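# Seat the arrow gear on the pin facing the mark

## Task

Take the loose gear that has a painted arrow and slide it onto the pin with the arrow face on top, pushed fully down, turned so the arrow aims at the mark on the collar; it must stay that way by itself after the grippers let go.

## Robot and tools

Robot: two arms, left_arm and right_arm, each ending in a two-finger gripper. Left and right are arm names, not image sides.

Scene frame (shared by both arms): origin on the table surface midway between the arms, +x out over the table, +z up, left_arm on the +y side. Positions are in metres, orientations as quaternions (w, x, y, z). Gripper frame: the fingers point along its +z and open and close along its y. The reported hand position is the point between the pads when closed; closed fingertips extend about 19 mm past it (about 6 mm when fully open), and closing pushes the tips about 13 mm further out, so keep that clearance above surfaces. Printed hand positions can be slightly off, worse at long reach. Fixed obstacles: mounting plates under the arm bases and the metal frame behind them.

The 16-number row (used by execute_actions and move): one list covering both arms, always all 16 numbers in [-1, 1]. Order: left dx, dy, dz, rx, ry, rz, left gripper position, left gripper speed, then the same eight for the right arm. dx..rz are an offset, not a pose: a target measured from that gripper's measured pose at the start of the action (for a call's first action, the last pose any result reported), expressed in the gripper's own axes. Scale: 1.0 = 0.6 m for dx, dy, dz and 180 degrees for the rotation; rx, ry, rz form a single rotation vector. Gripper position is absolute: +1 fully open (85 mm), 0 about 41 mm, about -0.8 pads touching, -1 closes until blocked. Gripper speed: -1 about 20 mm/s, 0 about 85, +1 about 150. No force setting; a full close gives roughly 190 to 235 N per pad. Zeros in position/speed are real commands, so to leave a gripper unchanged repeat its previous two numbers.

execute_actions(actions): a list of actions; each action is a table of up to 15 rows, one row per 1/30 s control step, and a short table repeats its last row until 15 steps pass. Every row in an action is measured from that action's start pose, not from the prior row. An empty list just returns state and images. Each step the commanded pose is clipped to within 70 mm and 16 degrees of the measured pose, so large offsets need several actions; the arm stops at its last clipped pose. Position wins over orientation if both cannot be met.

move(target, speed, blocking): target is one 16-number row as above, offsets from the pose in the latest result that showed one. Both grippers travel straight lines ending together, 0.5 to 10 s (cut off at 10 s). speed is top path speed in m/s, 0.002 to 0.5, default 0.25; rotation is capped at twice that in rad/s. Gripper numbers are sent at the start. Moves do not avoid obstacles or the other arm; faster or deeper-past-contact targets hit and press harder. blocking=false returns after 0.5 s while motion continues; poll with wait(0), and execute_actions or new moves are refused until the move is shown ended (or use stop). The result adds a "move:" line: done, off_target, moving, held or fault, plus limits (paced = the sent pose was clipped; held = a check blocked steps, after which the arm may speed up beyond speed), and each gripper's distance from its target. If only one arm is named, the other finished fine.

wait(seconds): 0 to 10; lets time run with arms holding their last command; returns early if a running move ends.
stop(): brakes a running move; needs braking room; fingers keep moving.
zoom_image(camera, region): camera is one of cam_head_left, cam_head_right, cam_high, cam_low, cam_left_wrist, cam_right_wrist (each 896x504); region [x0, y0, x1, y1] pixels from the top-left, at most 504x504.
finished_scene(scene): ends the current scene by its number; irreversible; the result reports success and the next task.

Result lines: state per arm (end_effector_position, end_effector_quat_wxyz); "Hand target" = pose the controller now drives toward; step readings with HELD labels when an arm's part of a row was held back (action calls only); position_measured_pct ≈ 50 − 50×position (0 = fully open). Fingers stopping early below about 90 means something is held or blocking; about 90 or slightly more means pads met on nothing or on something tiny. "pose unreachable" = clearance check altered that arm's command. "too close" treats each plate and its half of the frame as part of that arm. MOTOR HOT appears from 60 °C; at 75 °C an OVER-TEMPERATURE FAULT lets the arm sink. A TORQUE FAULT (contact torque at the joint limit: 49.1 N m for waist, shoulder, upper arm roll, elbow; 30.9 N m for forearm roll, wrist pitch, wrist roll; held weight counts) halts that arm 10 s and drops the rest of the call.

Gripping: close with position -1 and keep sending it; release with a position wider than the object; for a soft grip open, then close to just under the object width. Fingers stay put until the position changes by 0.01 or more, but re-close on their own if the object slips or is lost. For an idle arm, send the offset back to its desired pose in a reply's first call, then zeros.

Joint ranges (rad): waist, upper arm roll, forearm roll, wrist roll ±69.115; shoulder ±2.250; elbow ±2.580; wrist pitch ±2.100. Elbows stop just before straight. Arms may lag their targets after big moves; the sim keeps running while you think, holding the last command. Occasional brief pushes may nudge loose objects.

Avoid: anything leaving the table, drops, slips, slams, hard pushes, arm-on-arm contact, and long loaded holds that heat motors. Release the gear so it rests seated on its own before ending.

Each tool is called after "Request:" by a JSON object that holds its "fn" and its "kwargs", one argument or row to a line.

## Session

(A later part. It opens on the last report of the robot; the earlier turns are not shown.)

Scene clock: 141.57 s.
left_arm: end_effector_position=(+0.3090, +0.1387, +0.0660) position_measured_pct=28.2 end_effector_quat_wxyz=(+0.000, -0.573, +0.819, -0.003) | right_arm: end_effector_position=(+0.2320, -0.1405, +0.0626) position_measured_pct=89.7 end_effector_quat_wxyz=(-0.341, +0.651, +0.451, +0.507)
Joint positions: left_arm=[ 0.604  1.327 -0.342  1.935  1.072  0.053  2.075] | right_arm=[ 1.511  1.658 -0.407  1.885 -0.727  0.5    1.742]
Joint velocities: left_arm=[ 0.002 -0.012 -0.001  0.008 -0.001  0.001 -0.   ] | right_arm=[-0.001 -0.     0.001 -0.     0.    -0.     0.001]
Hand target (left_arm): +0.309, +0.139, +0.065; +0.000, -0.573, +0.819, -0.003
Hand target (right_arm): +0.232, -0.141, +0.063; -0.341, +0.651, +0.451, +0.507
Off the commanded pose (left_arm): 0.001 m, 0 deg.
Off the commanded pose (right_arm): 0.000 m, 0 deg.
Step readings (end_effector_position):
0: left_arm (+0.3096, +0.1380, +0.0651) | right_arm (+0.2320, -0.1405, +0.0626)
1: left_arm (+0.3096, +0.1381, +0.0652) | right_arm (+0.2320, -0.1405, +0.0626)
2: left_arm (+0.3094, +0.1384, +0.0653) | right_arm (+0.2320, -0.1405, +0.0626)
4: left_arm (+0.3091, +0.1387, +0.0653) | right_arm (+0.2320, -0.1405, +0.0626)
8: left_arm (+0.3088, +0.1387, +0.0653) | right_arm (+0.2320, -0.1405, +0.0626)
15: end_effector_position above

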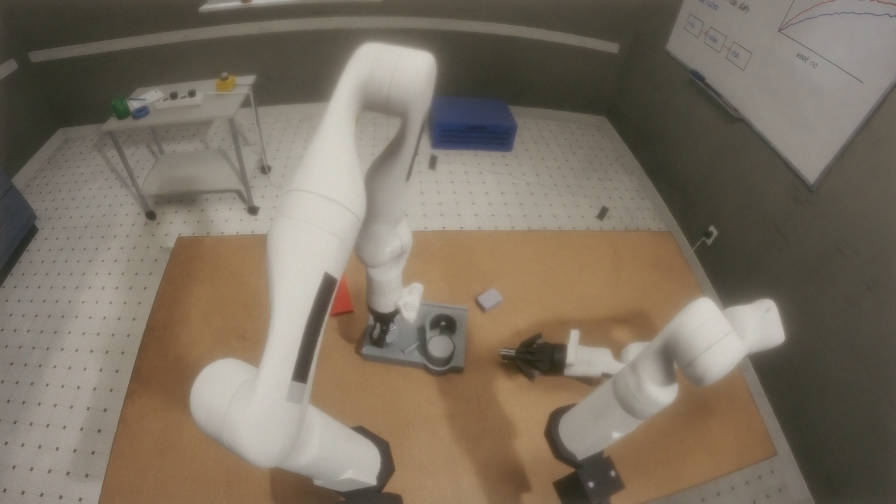

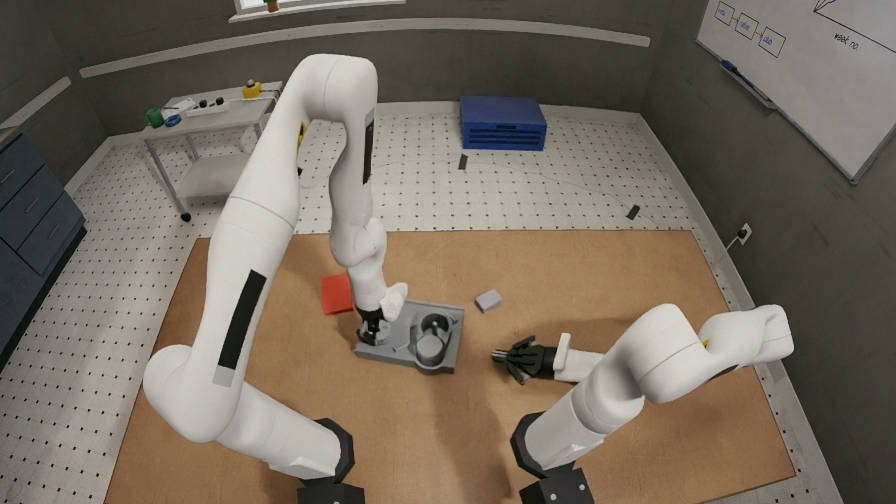

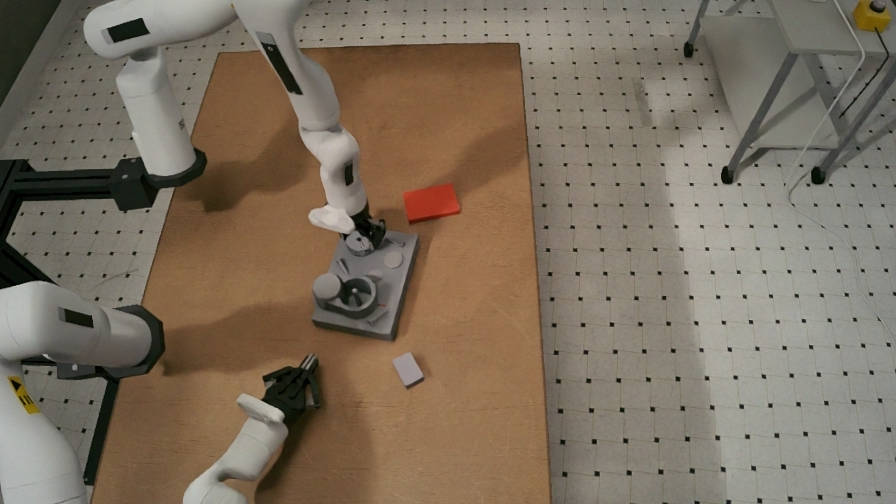

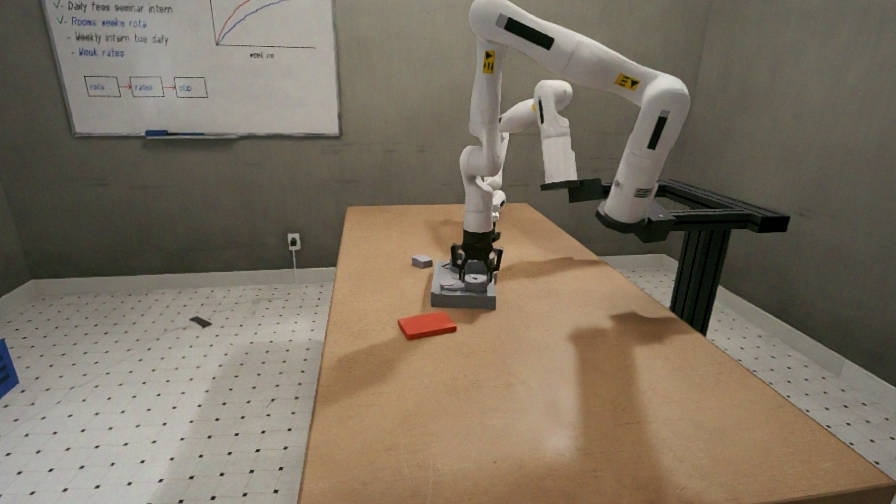

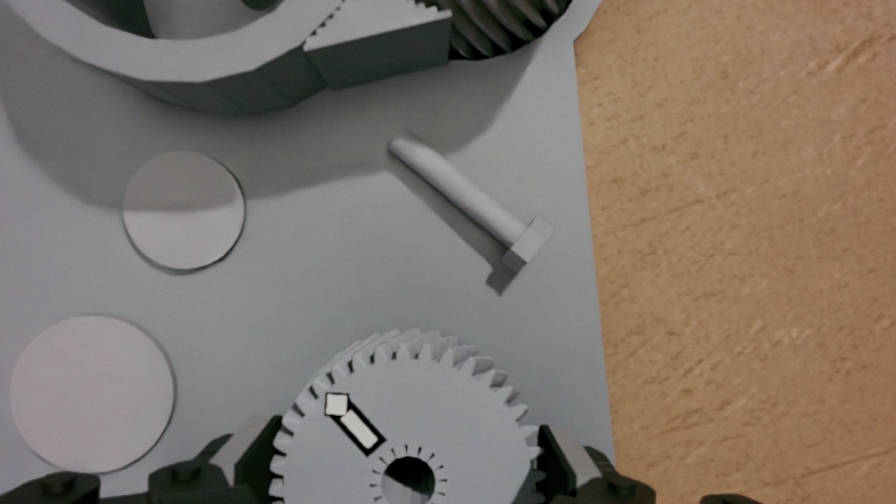

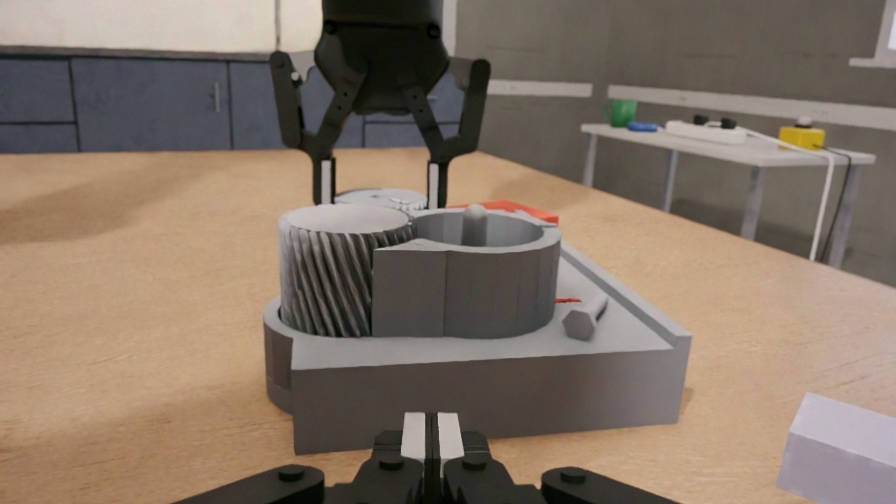

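Request:
{"fn": "move", "kwargs": {
  "target": [0.0696,-0.0281,-0.1017,0,0,-0.25,-1,-0.6, 0,0,0,0,0,0,-0.8,0],
  "speed": 0.4
}}

Scene clock: 149.90 s.
left_arm: end_effector_position=(+0.3104, +0.0937, +0.1278) position_measured_pct=30.6 end_effector_quat_wxyz=(+0.002, +0.843, -0.537, +0.004) | right_arm: end_effector_position=(+0.2320, -0.1405, +0.0626) position_measured_pct=89.7 end_effector_quat_wxyz=(-0.341, +0.651, +0.451, +0.507)
Joint positions: left_arm=[ 0.967  1.315 -0.665  1.919  1.149  0.429  2.992] | right_arm=[ 1.511  1.658 -0.407  1.885 -0.727  0.5    1.742]
Joint velocities: left_arm=[ 0.016  0.012 -0.01  -0.012 -0.018  0.021  0.027] | right_arm=[ 0.    -0.001  0.    -0.     0.    -0.     0.001]
Hand target (left_arm): +0.310, +0.093, +0.128; +0.001, +0.843, -0.538, +0.003
Hand target (right_arm): +0.232, -0.141, +0.063; -0.341, +0.651, +0.451, +0.507
Off the commanded pose (left_arm): 0.001 m, 0 deg.
Off the commanded pose (right_arm): 0.000 m, 0 deg.
move: done

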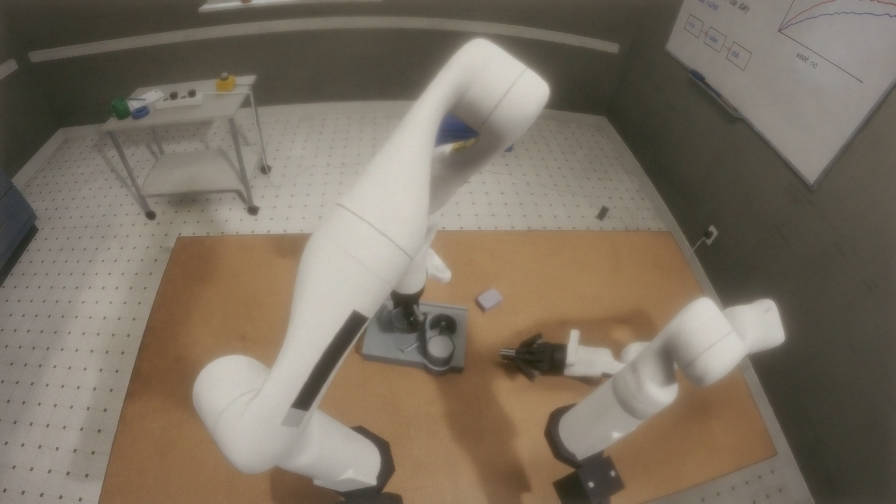

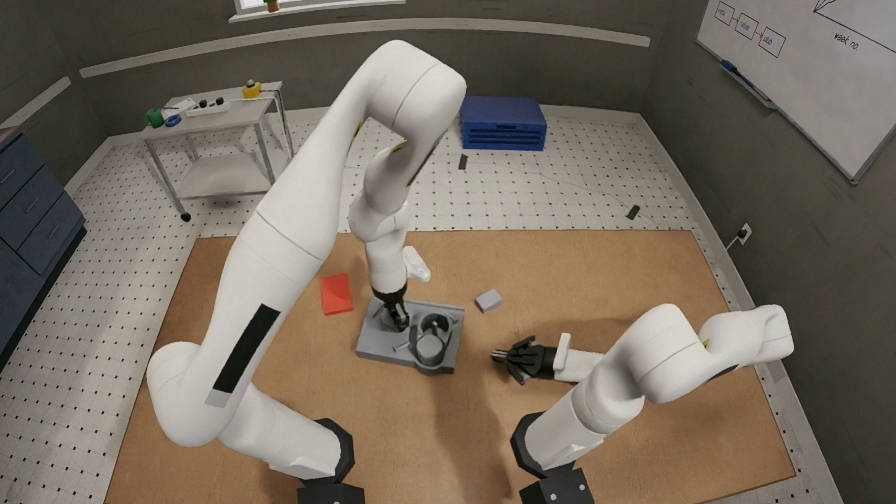

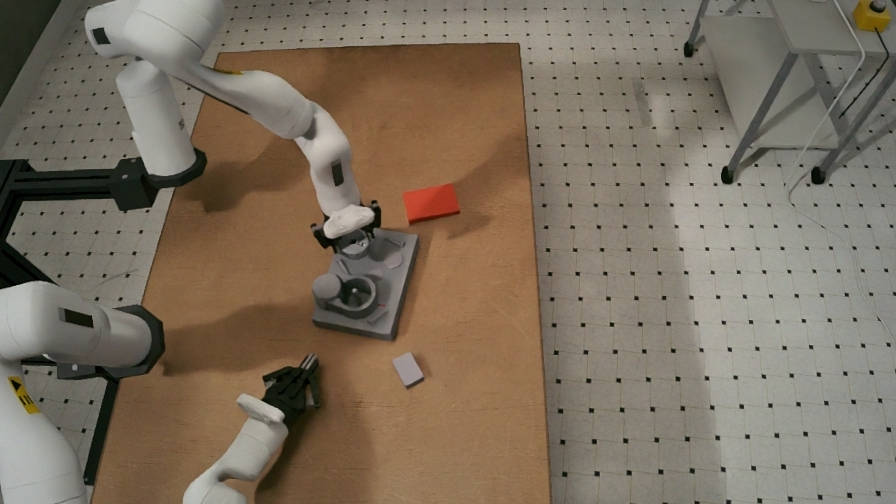

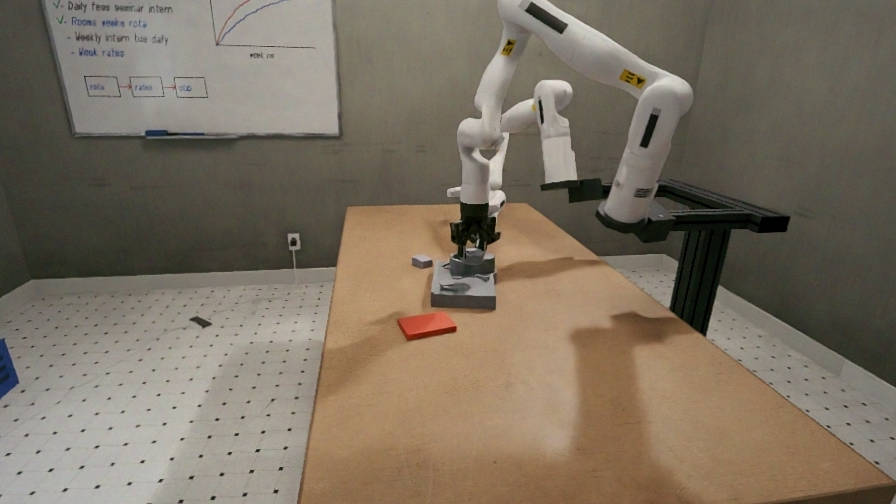

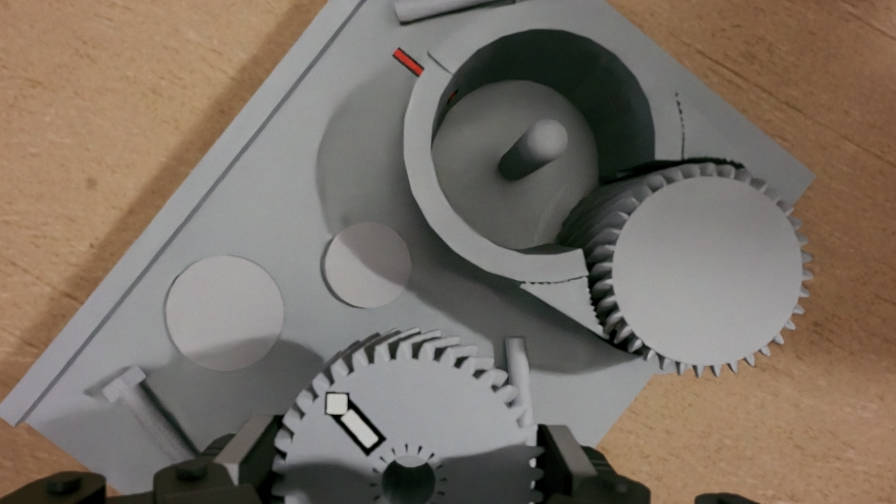

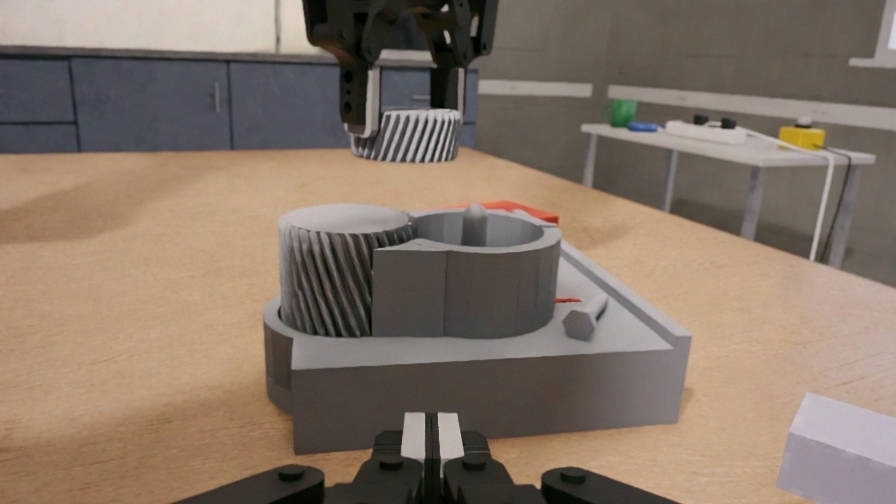

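Request:
{"fn": "execute_actions", "kwargs": {
  "actions": []
}}

Request:
{"fn": "zoom_image", "kwargs": {
  "camera": "cam_left_wrist",
  "region": [385, 10, 695, 300]
}}

Request:
{"fn": "zoom_image", "kwargs": {
  "camera": "cam_left_wrist",
  "region": [550, 145, 830, 395]
}}

Request:
{"fn": "zoom_image", "kwargs": {
  "camera": "cam_right_wrist",
  "region": [330, 85, 480, 175]
}}

Request:
{"fn": "zoom_image", "kwargs": {
  "camera": "cam_left_wrist",
  "region": [265, 320, 555, 504]
}}

Scene clock: 152.27 s.
left_arm: end_effector_position=(+0.3101, +0.0934, +0.1276) position_measured_pct=30.6 end_effector_quat_wxyz=(+0.001, +0.843, -0.538, +0.003) | right_arm: end_effector_position=(+0.2320, -0.1405, +0.0626) position_measured_pct=89.7 end_effector_quat_wxyz=(-0.341, +0.651, +0.451, +0.507)
Joint positions: left_arm=[ 0.969  1.317 -0.666  1.918  1.147  0.43   2.994] | right_arm=[ 1.511  1.658 -0.407  1.885 -0.727  0.5    1.742]
Joint velocities: left_arm=[-0.    -0.001  0.001  0.     0.002  0.002  0.   ] | right_arm=[ 0. -0. -0.  0.  0. -0. -0.]
Hand target (left_arm): +0.310, +0.093, +0.128; +0.001, +0.843, -0.538, +0.003
Hand target (right_arm): +0.232, -0.141, +0.063; -0.341, +0.651, +0.451, +0.507
Off the commanded pose (left_arm): 0.001 m, 0 deg.
Off the commanded pose (right_arm): 0.000 m, 0 deg.

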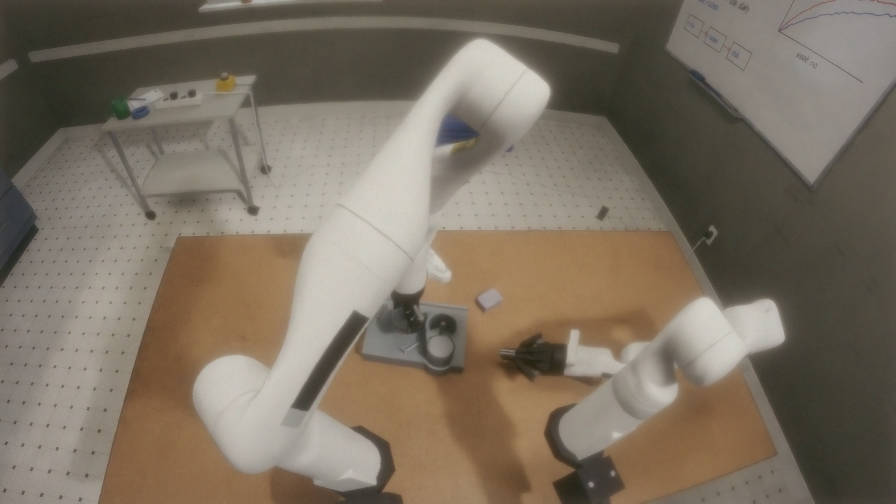

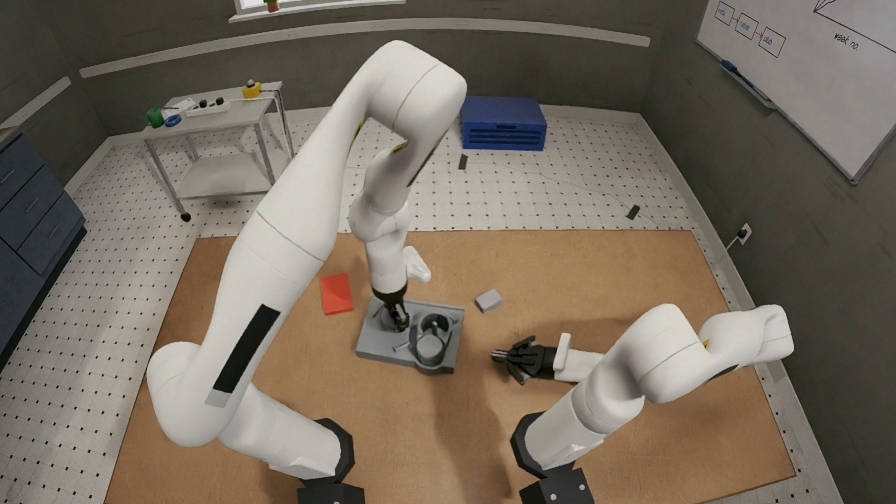

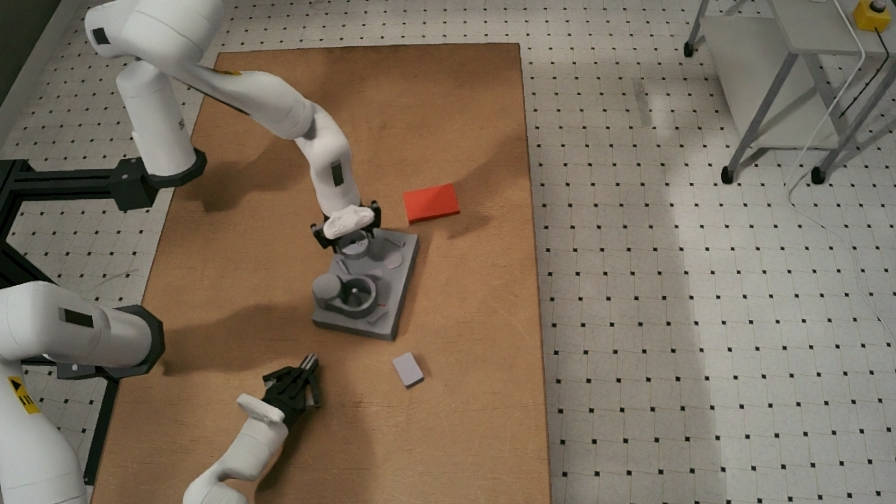

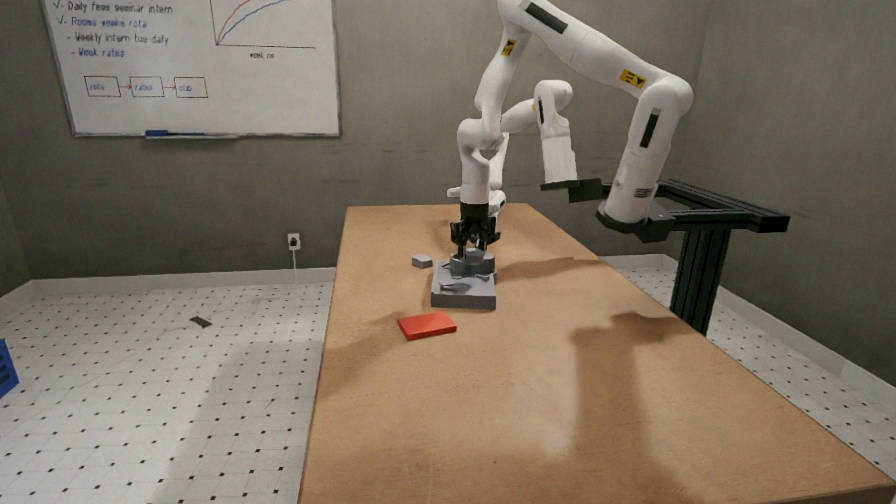

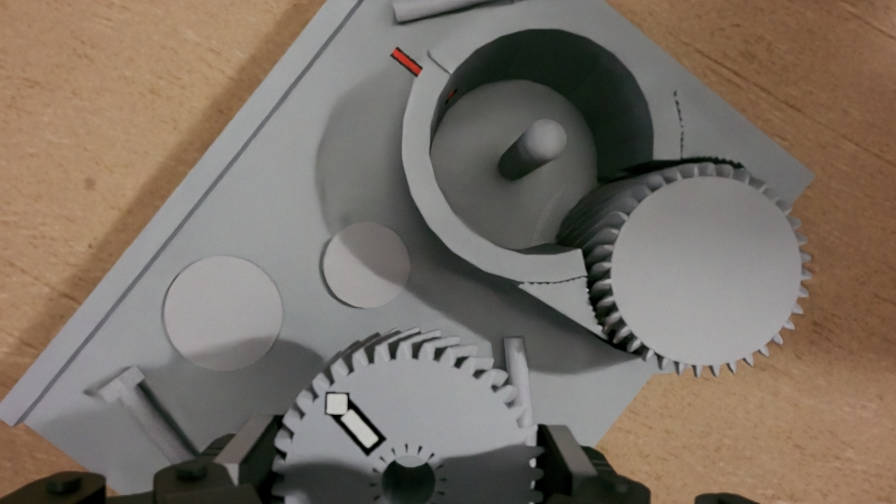

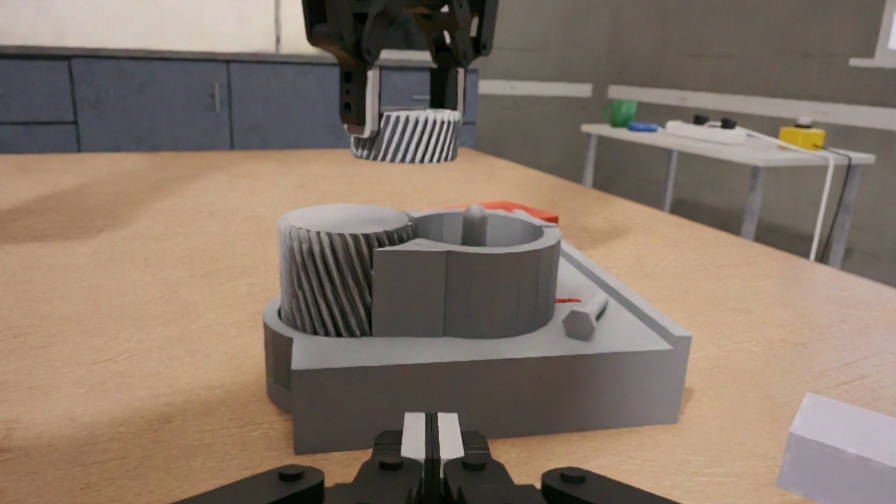

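Region (385, 10, 695, 300) of cam_left_wrist's 896x504 image, scaled by 1.626; it fills the top 471 rows of this view, and the rest is white.

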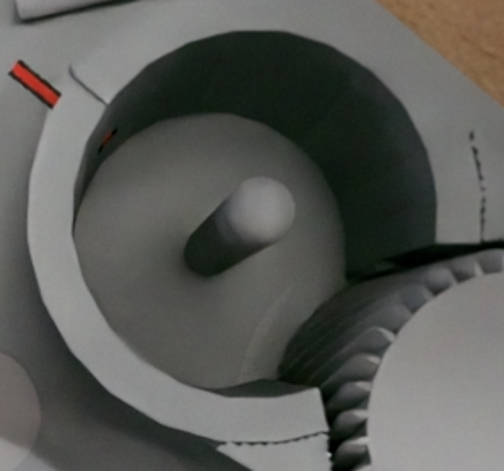

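Region (550, 145, 830, 395) of cam_left_wrist's 896x504 image, scaled by 1.800; it fills the top 450 rows of this view, and the rest is white.

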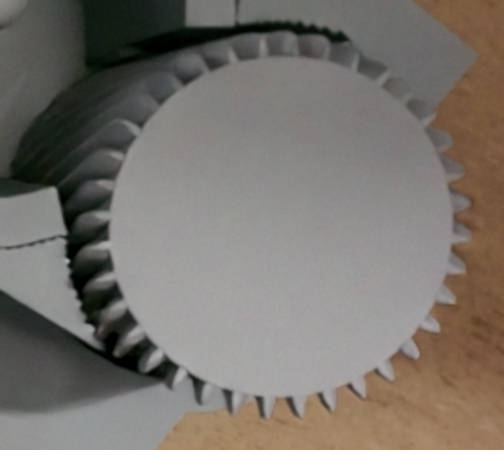

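Region (330, 85, 480, 175) of cam_right_wrist's 896x504 image, scaled by 3.360; it fills the top 302 rows of this view, and the rest is white.

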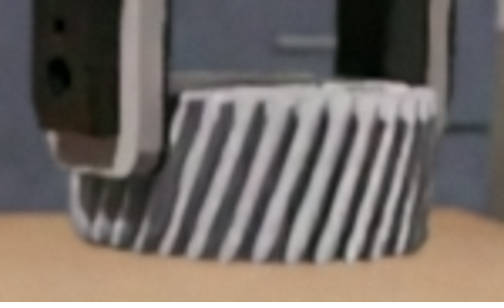

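Region (265, 320, 555, 504) of cam_left_wrist's 896x504 image, scaled by 1.738; it fills the top 320 rows of this view, and the rest is white.

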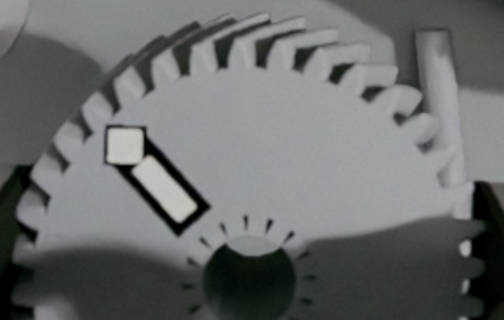

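Request:
{"fn": "zoom_image", "kwargs": {
  "camera": "cam_right_wrist",
  "region": [370, 100, 465, 170]
}}

Request:
{"fn": "zoom_image", "kwargs": {
  "camera": "cam_left_wrist",
  "region": [555, 155, 695, 295]
}}

Request:
{"fn": "zoom_image", "kwargs": {
  "camera": "cam_left_wrist",
  "region": [340, 320, 530, 420]
}}

Region (370, 100, 465, 170) of cam_right_wrist's 896x504 image, scaled by 5.305; it fills the top 371 rows of this view, and the rest is white.

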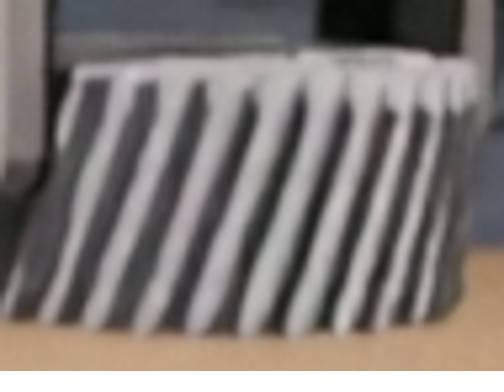

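Region (555, 155, 695, 295) of cam_left_wrist's 896x504 image, scaled by 3.600.

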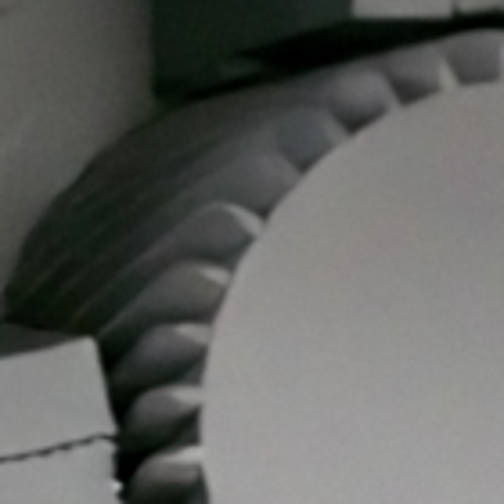

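Region (340, 320, 530, 420) of cam_left_wrist's 896x504 image, scaled by 2.653; it fills the top 265 rows of this view, and the rest is white.

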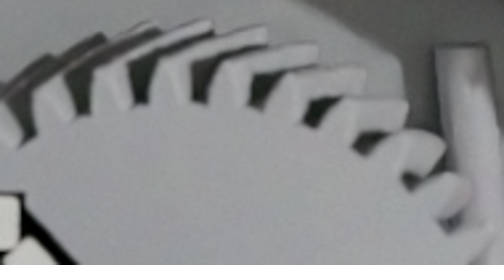

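Request:
{"fn": "zoom_image", "kwargs": {
  "camera": "cam_right_wrist",
  "region": [305, 228, 385, 288]
}}

Request:
{"fn": "zoom_image", "kwargs": {
  "camera": "cam_right_wrist",
  "region": [305, 282, 385, 342]
}}

Region (305, 228, 385, 288) of cam_right_wrist's 896x504 image, scaled by 6.300; it fills the top 378 rows of this view, and the rest is white.

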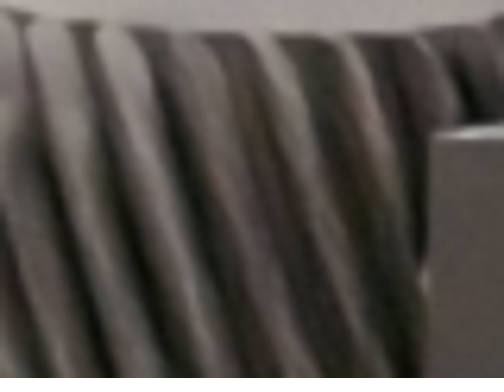

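Region (305, 282, 385, 342) of cam_right_wrist's 896x504 image, scaled by 6.300; it fills the top 378 rows of this view, and the rest is white.

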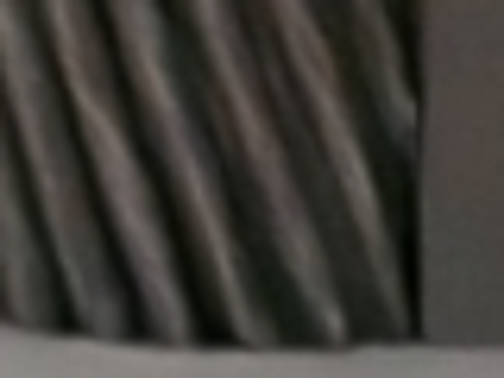

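Request:
{"fn": "zoom_image", "kwargs": {
  "camera": "cam_left_wrist",
  "region": [370, 320, 470, 370]
}}

Request:
{"fn": "zoom_image", "kwargs": {
  "camera": "cam_left_wrist",
  "region": [290, 360, 450, 504]
}}

Region (370, 320, 470, 370) of cam_left_wrist's 896x504 image, scaled by 5.040.

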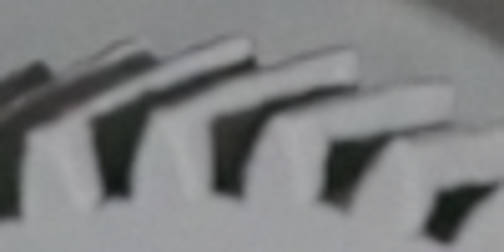

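Region (290, 360, 450, 504) of cam_left_wrist's 896x504 image, scaled by 3.150; it fills the top 454 rows of this view, and the rest is white.

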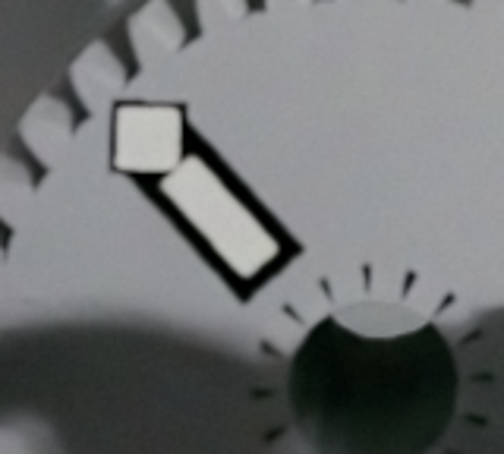

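Request:
{"fn": "move", "kwargs": {
  "target": [0.14225,0.05854,0.00933,0,0,-0.3117,-1,-0.6, 0,0,0,0,0,0,-0.8,0],
  "speed": 0.4
}}

Request:
{"fn": "execute_actions", "kwargs": {
  "actions": []
}}

Scene clock: 198.33 s.
left_arm: end_effector_position=(+0.3141, +0.0008, +0.1229) position_measured_pct=30.6 end_effector_quat_wxyz=(+0.003, +0.997, -0.079, +0.002) | right_arm: end_effector_position=(+0.2320, -0.1405, +0.0626) position_measured_pct=89.7 end_effector_quat_wxyz=(-0.341, +0.651, +0.451, +0.507)
Joint positions: left_arm=[ 1.22   1.487 -0.83   1.722  1.181  0.702  4.239] | right_arm=[ 1.511  1.658 -0.407  1.885 -0.727  0.5    1.742]
Joint velocities: left_arm=[ 0.006  0.009 -0.003 -0.011 -0.014  0.012  0.022] | right_arm=[ 0.001  0.    -0.    -0.    -0.    -0.001  0.   ]
Hand target (left_arm): +0.314, +0.001, +0.123; +0.003, +0.997, -0.079, +0.002
Hand target (right_arm): +0.232, -0.141, +0.063; -0.341, +0.651, +0.451, +0.507
Off the commanded pose (left_arm): 0.001 m, 0 deg.
Off the commanded pose (right_arm): 0.000 m, 0 deg.
move: done

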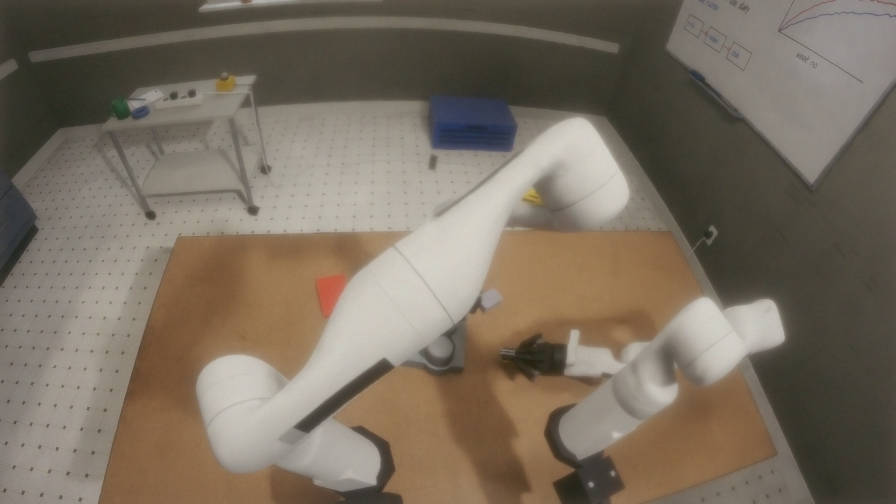

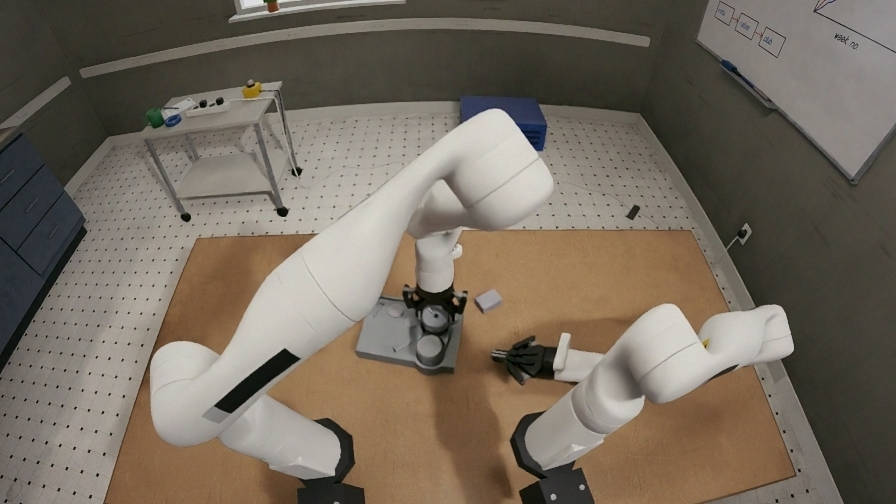

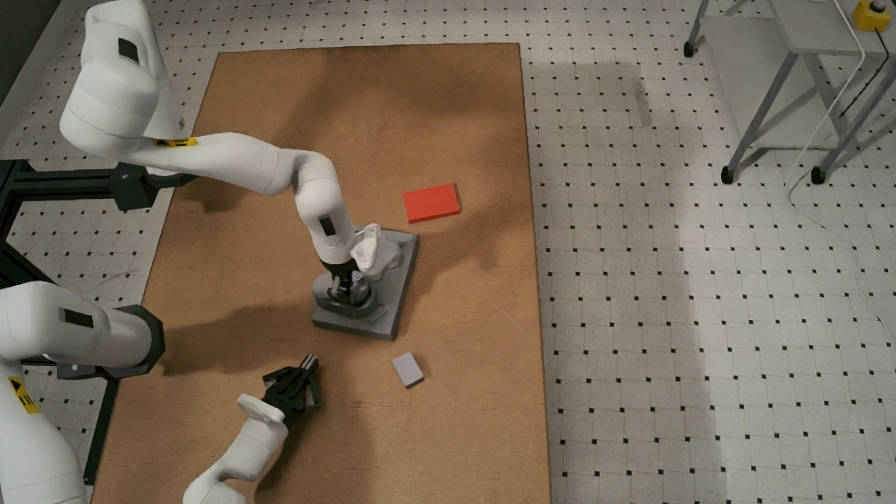

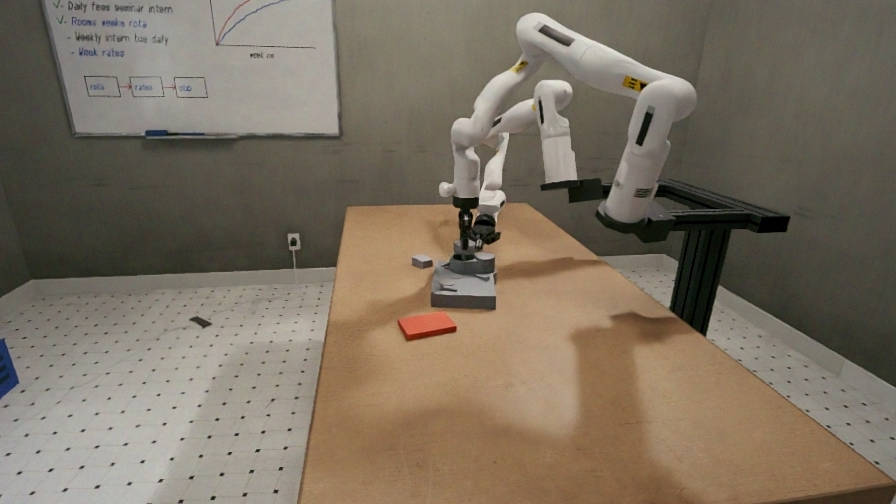

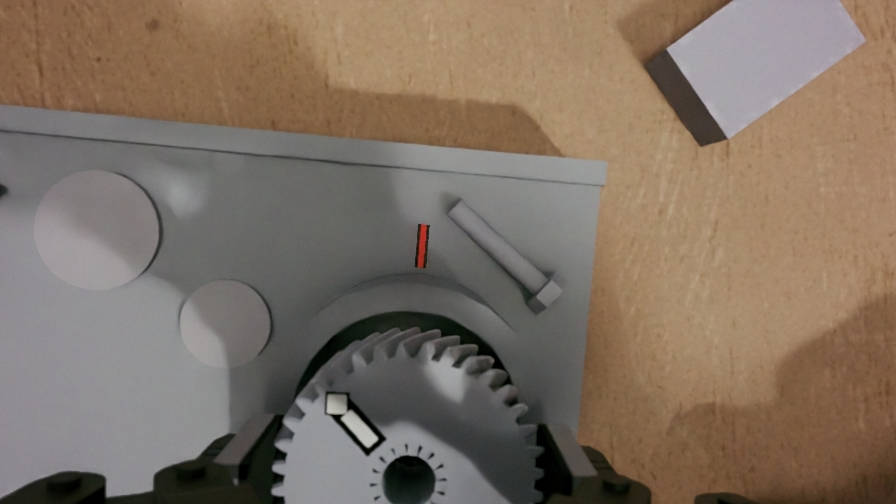

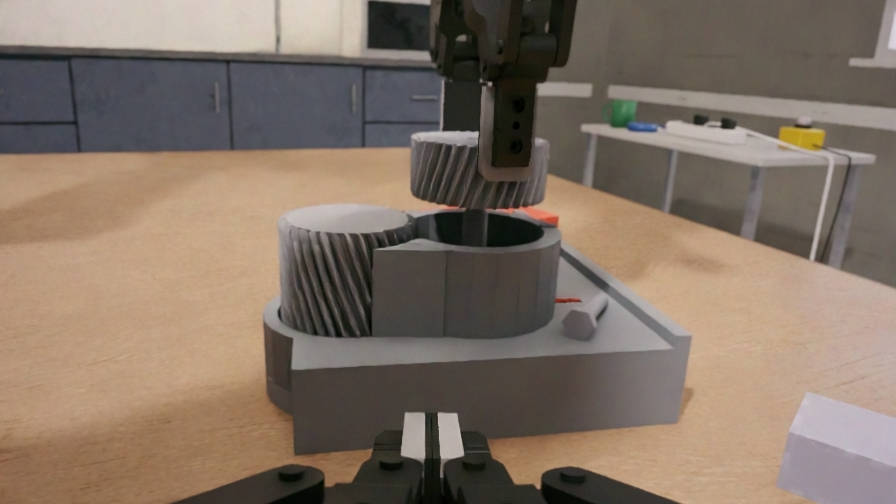

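Scene clock: 198.33 s.
left_arm: end_effector_position=(+0.3141, +0.0008, +0.1229) position_measured_pct=30.6 end_effector_quat_wxyz=(+0.003, +0.997, -0.079, +0.002) | right_arm: end_effector_position=(+0.2320, -0.1405, +0.0626) position_measured_pct=89.7 end_effector_quat_wxyz=(-0.341, +0.651, +0.451, +0.507)
Joint positions: left_arm=[ 1.22   1.487 -0.83   1.722  1.181  0.702  4.239] | right_arm=[ 1.511  1.658 -0.407  1.885 -0.727  0.5    1.742]
Joint velocities: left_arm=[ 0.006  0.009 -0.003 -0.011 -0.014  0.012  0.022] | right_arm=[ 0.001  0.    -0.    -0.    -0.    -0.001  0.   ]
Hand target (left_arm): +0.314, +0.001, +0.123; +0.003, +0.997, -0.079, +0.002
Hand target (right_arm): +0.232, -0.141, +0.063; -0.341, +0.651, +0.451, +0.507
Off the commanded pose (left_arm): 0.001 m, 0 deg.
Off the commanded pose (right_arm): 0.000 m, 0 deg.

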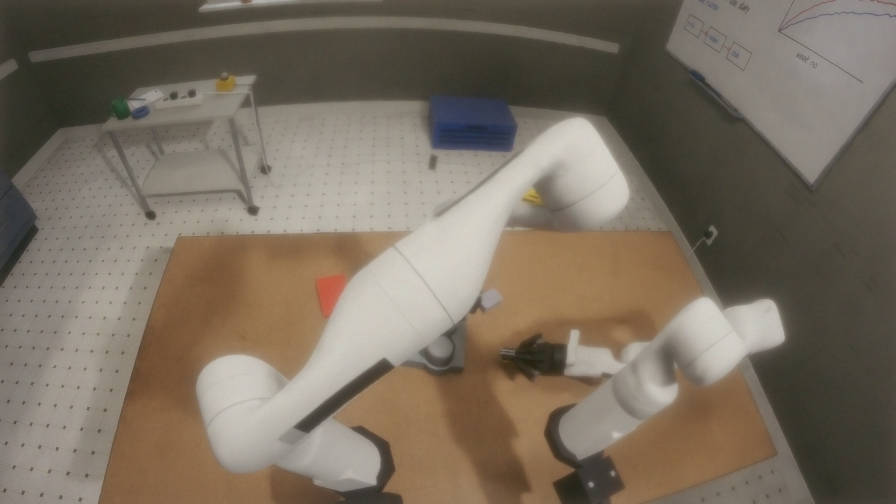

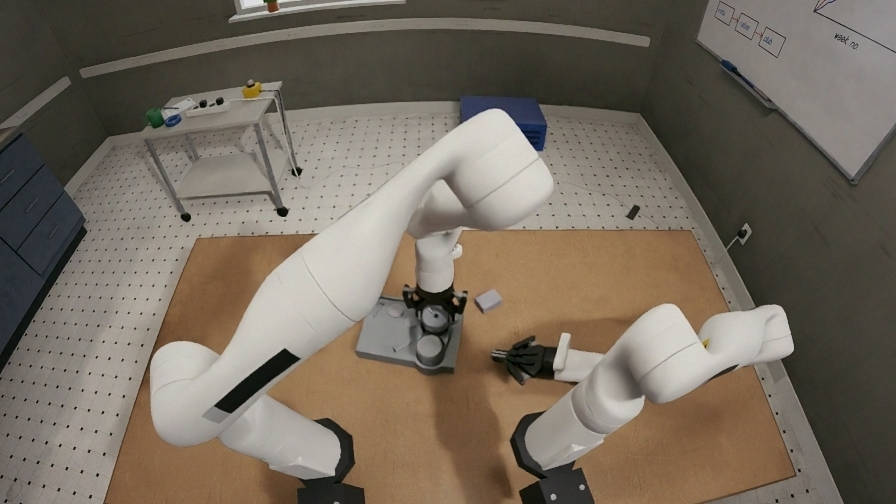

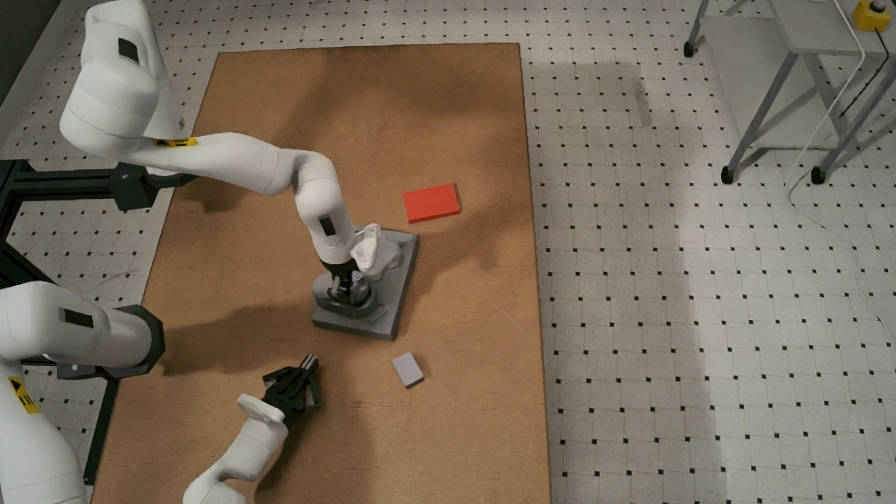

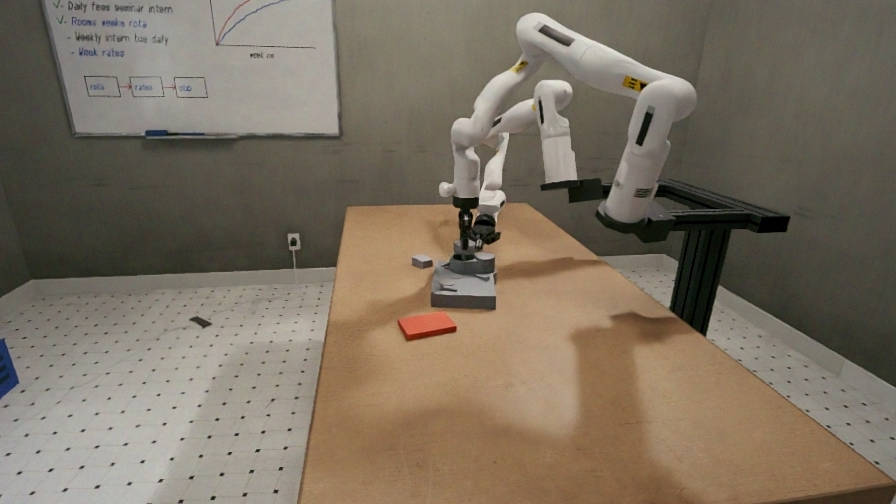

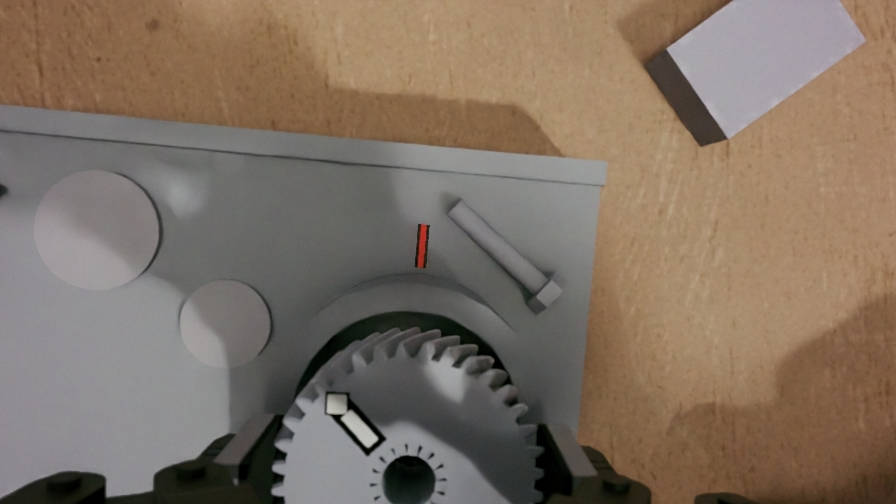

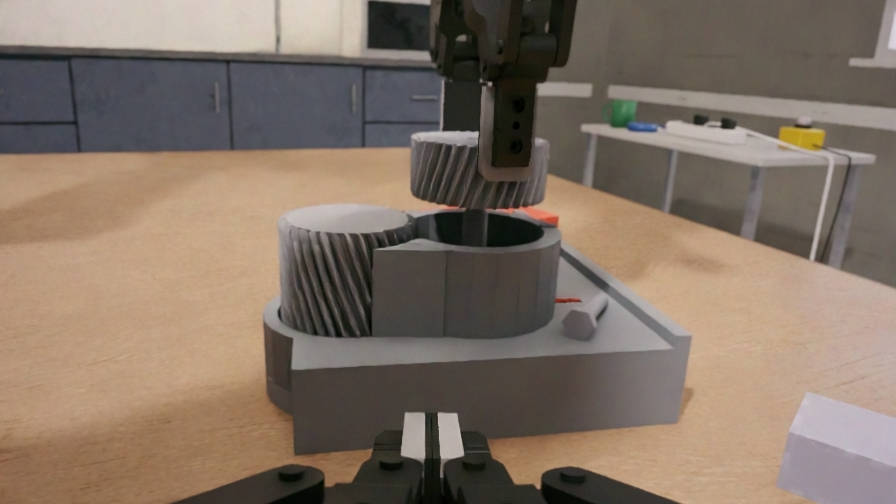

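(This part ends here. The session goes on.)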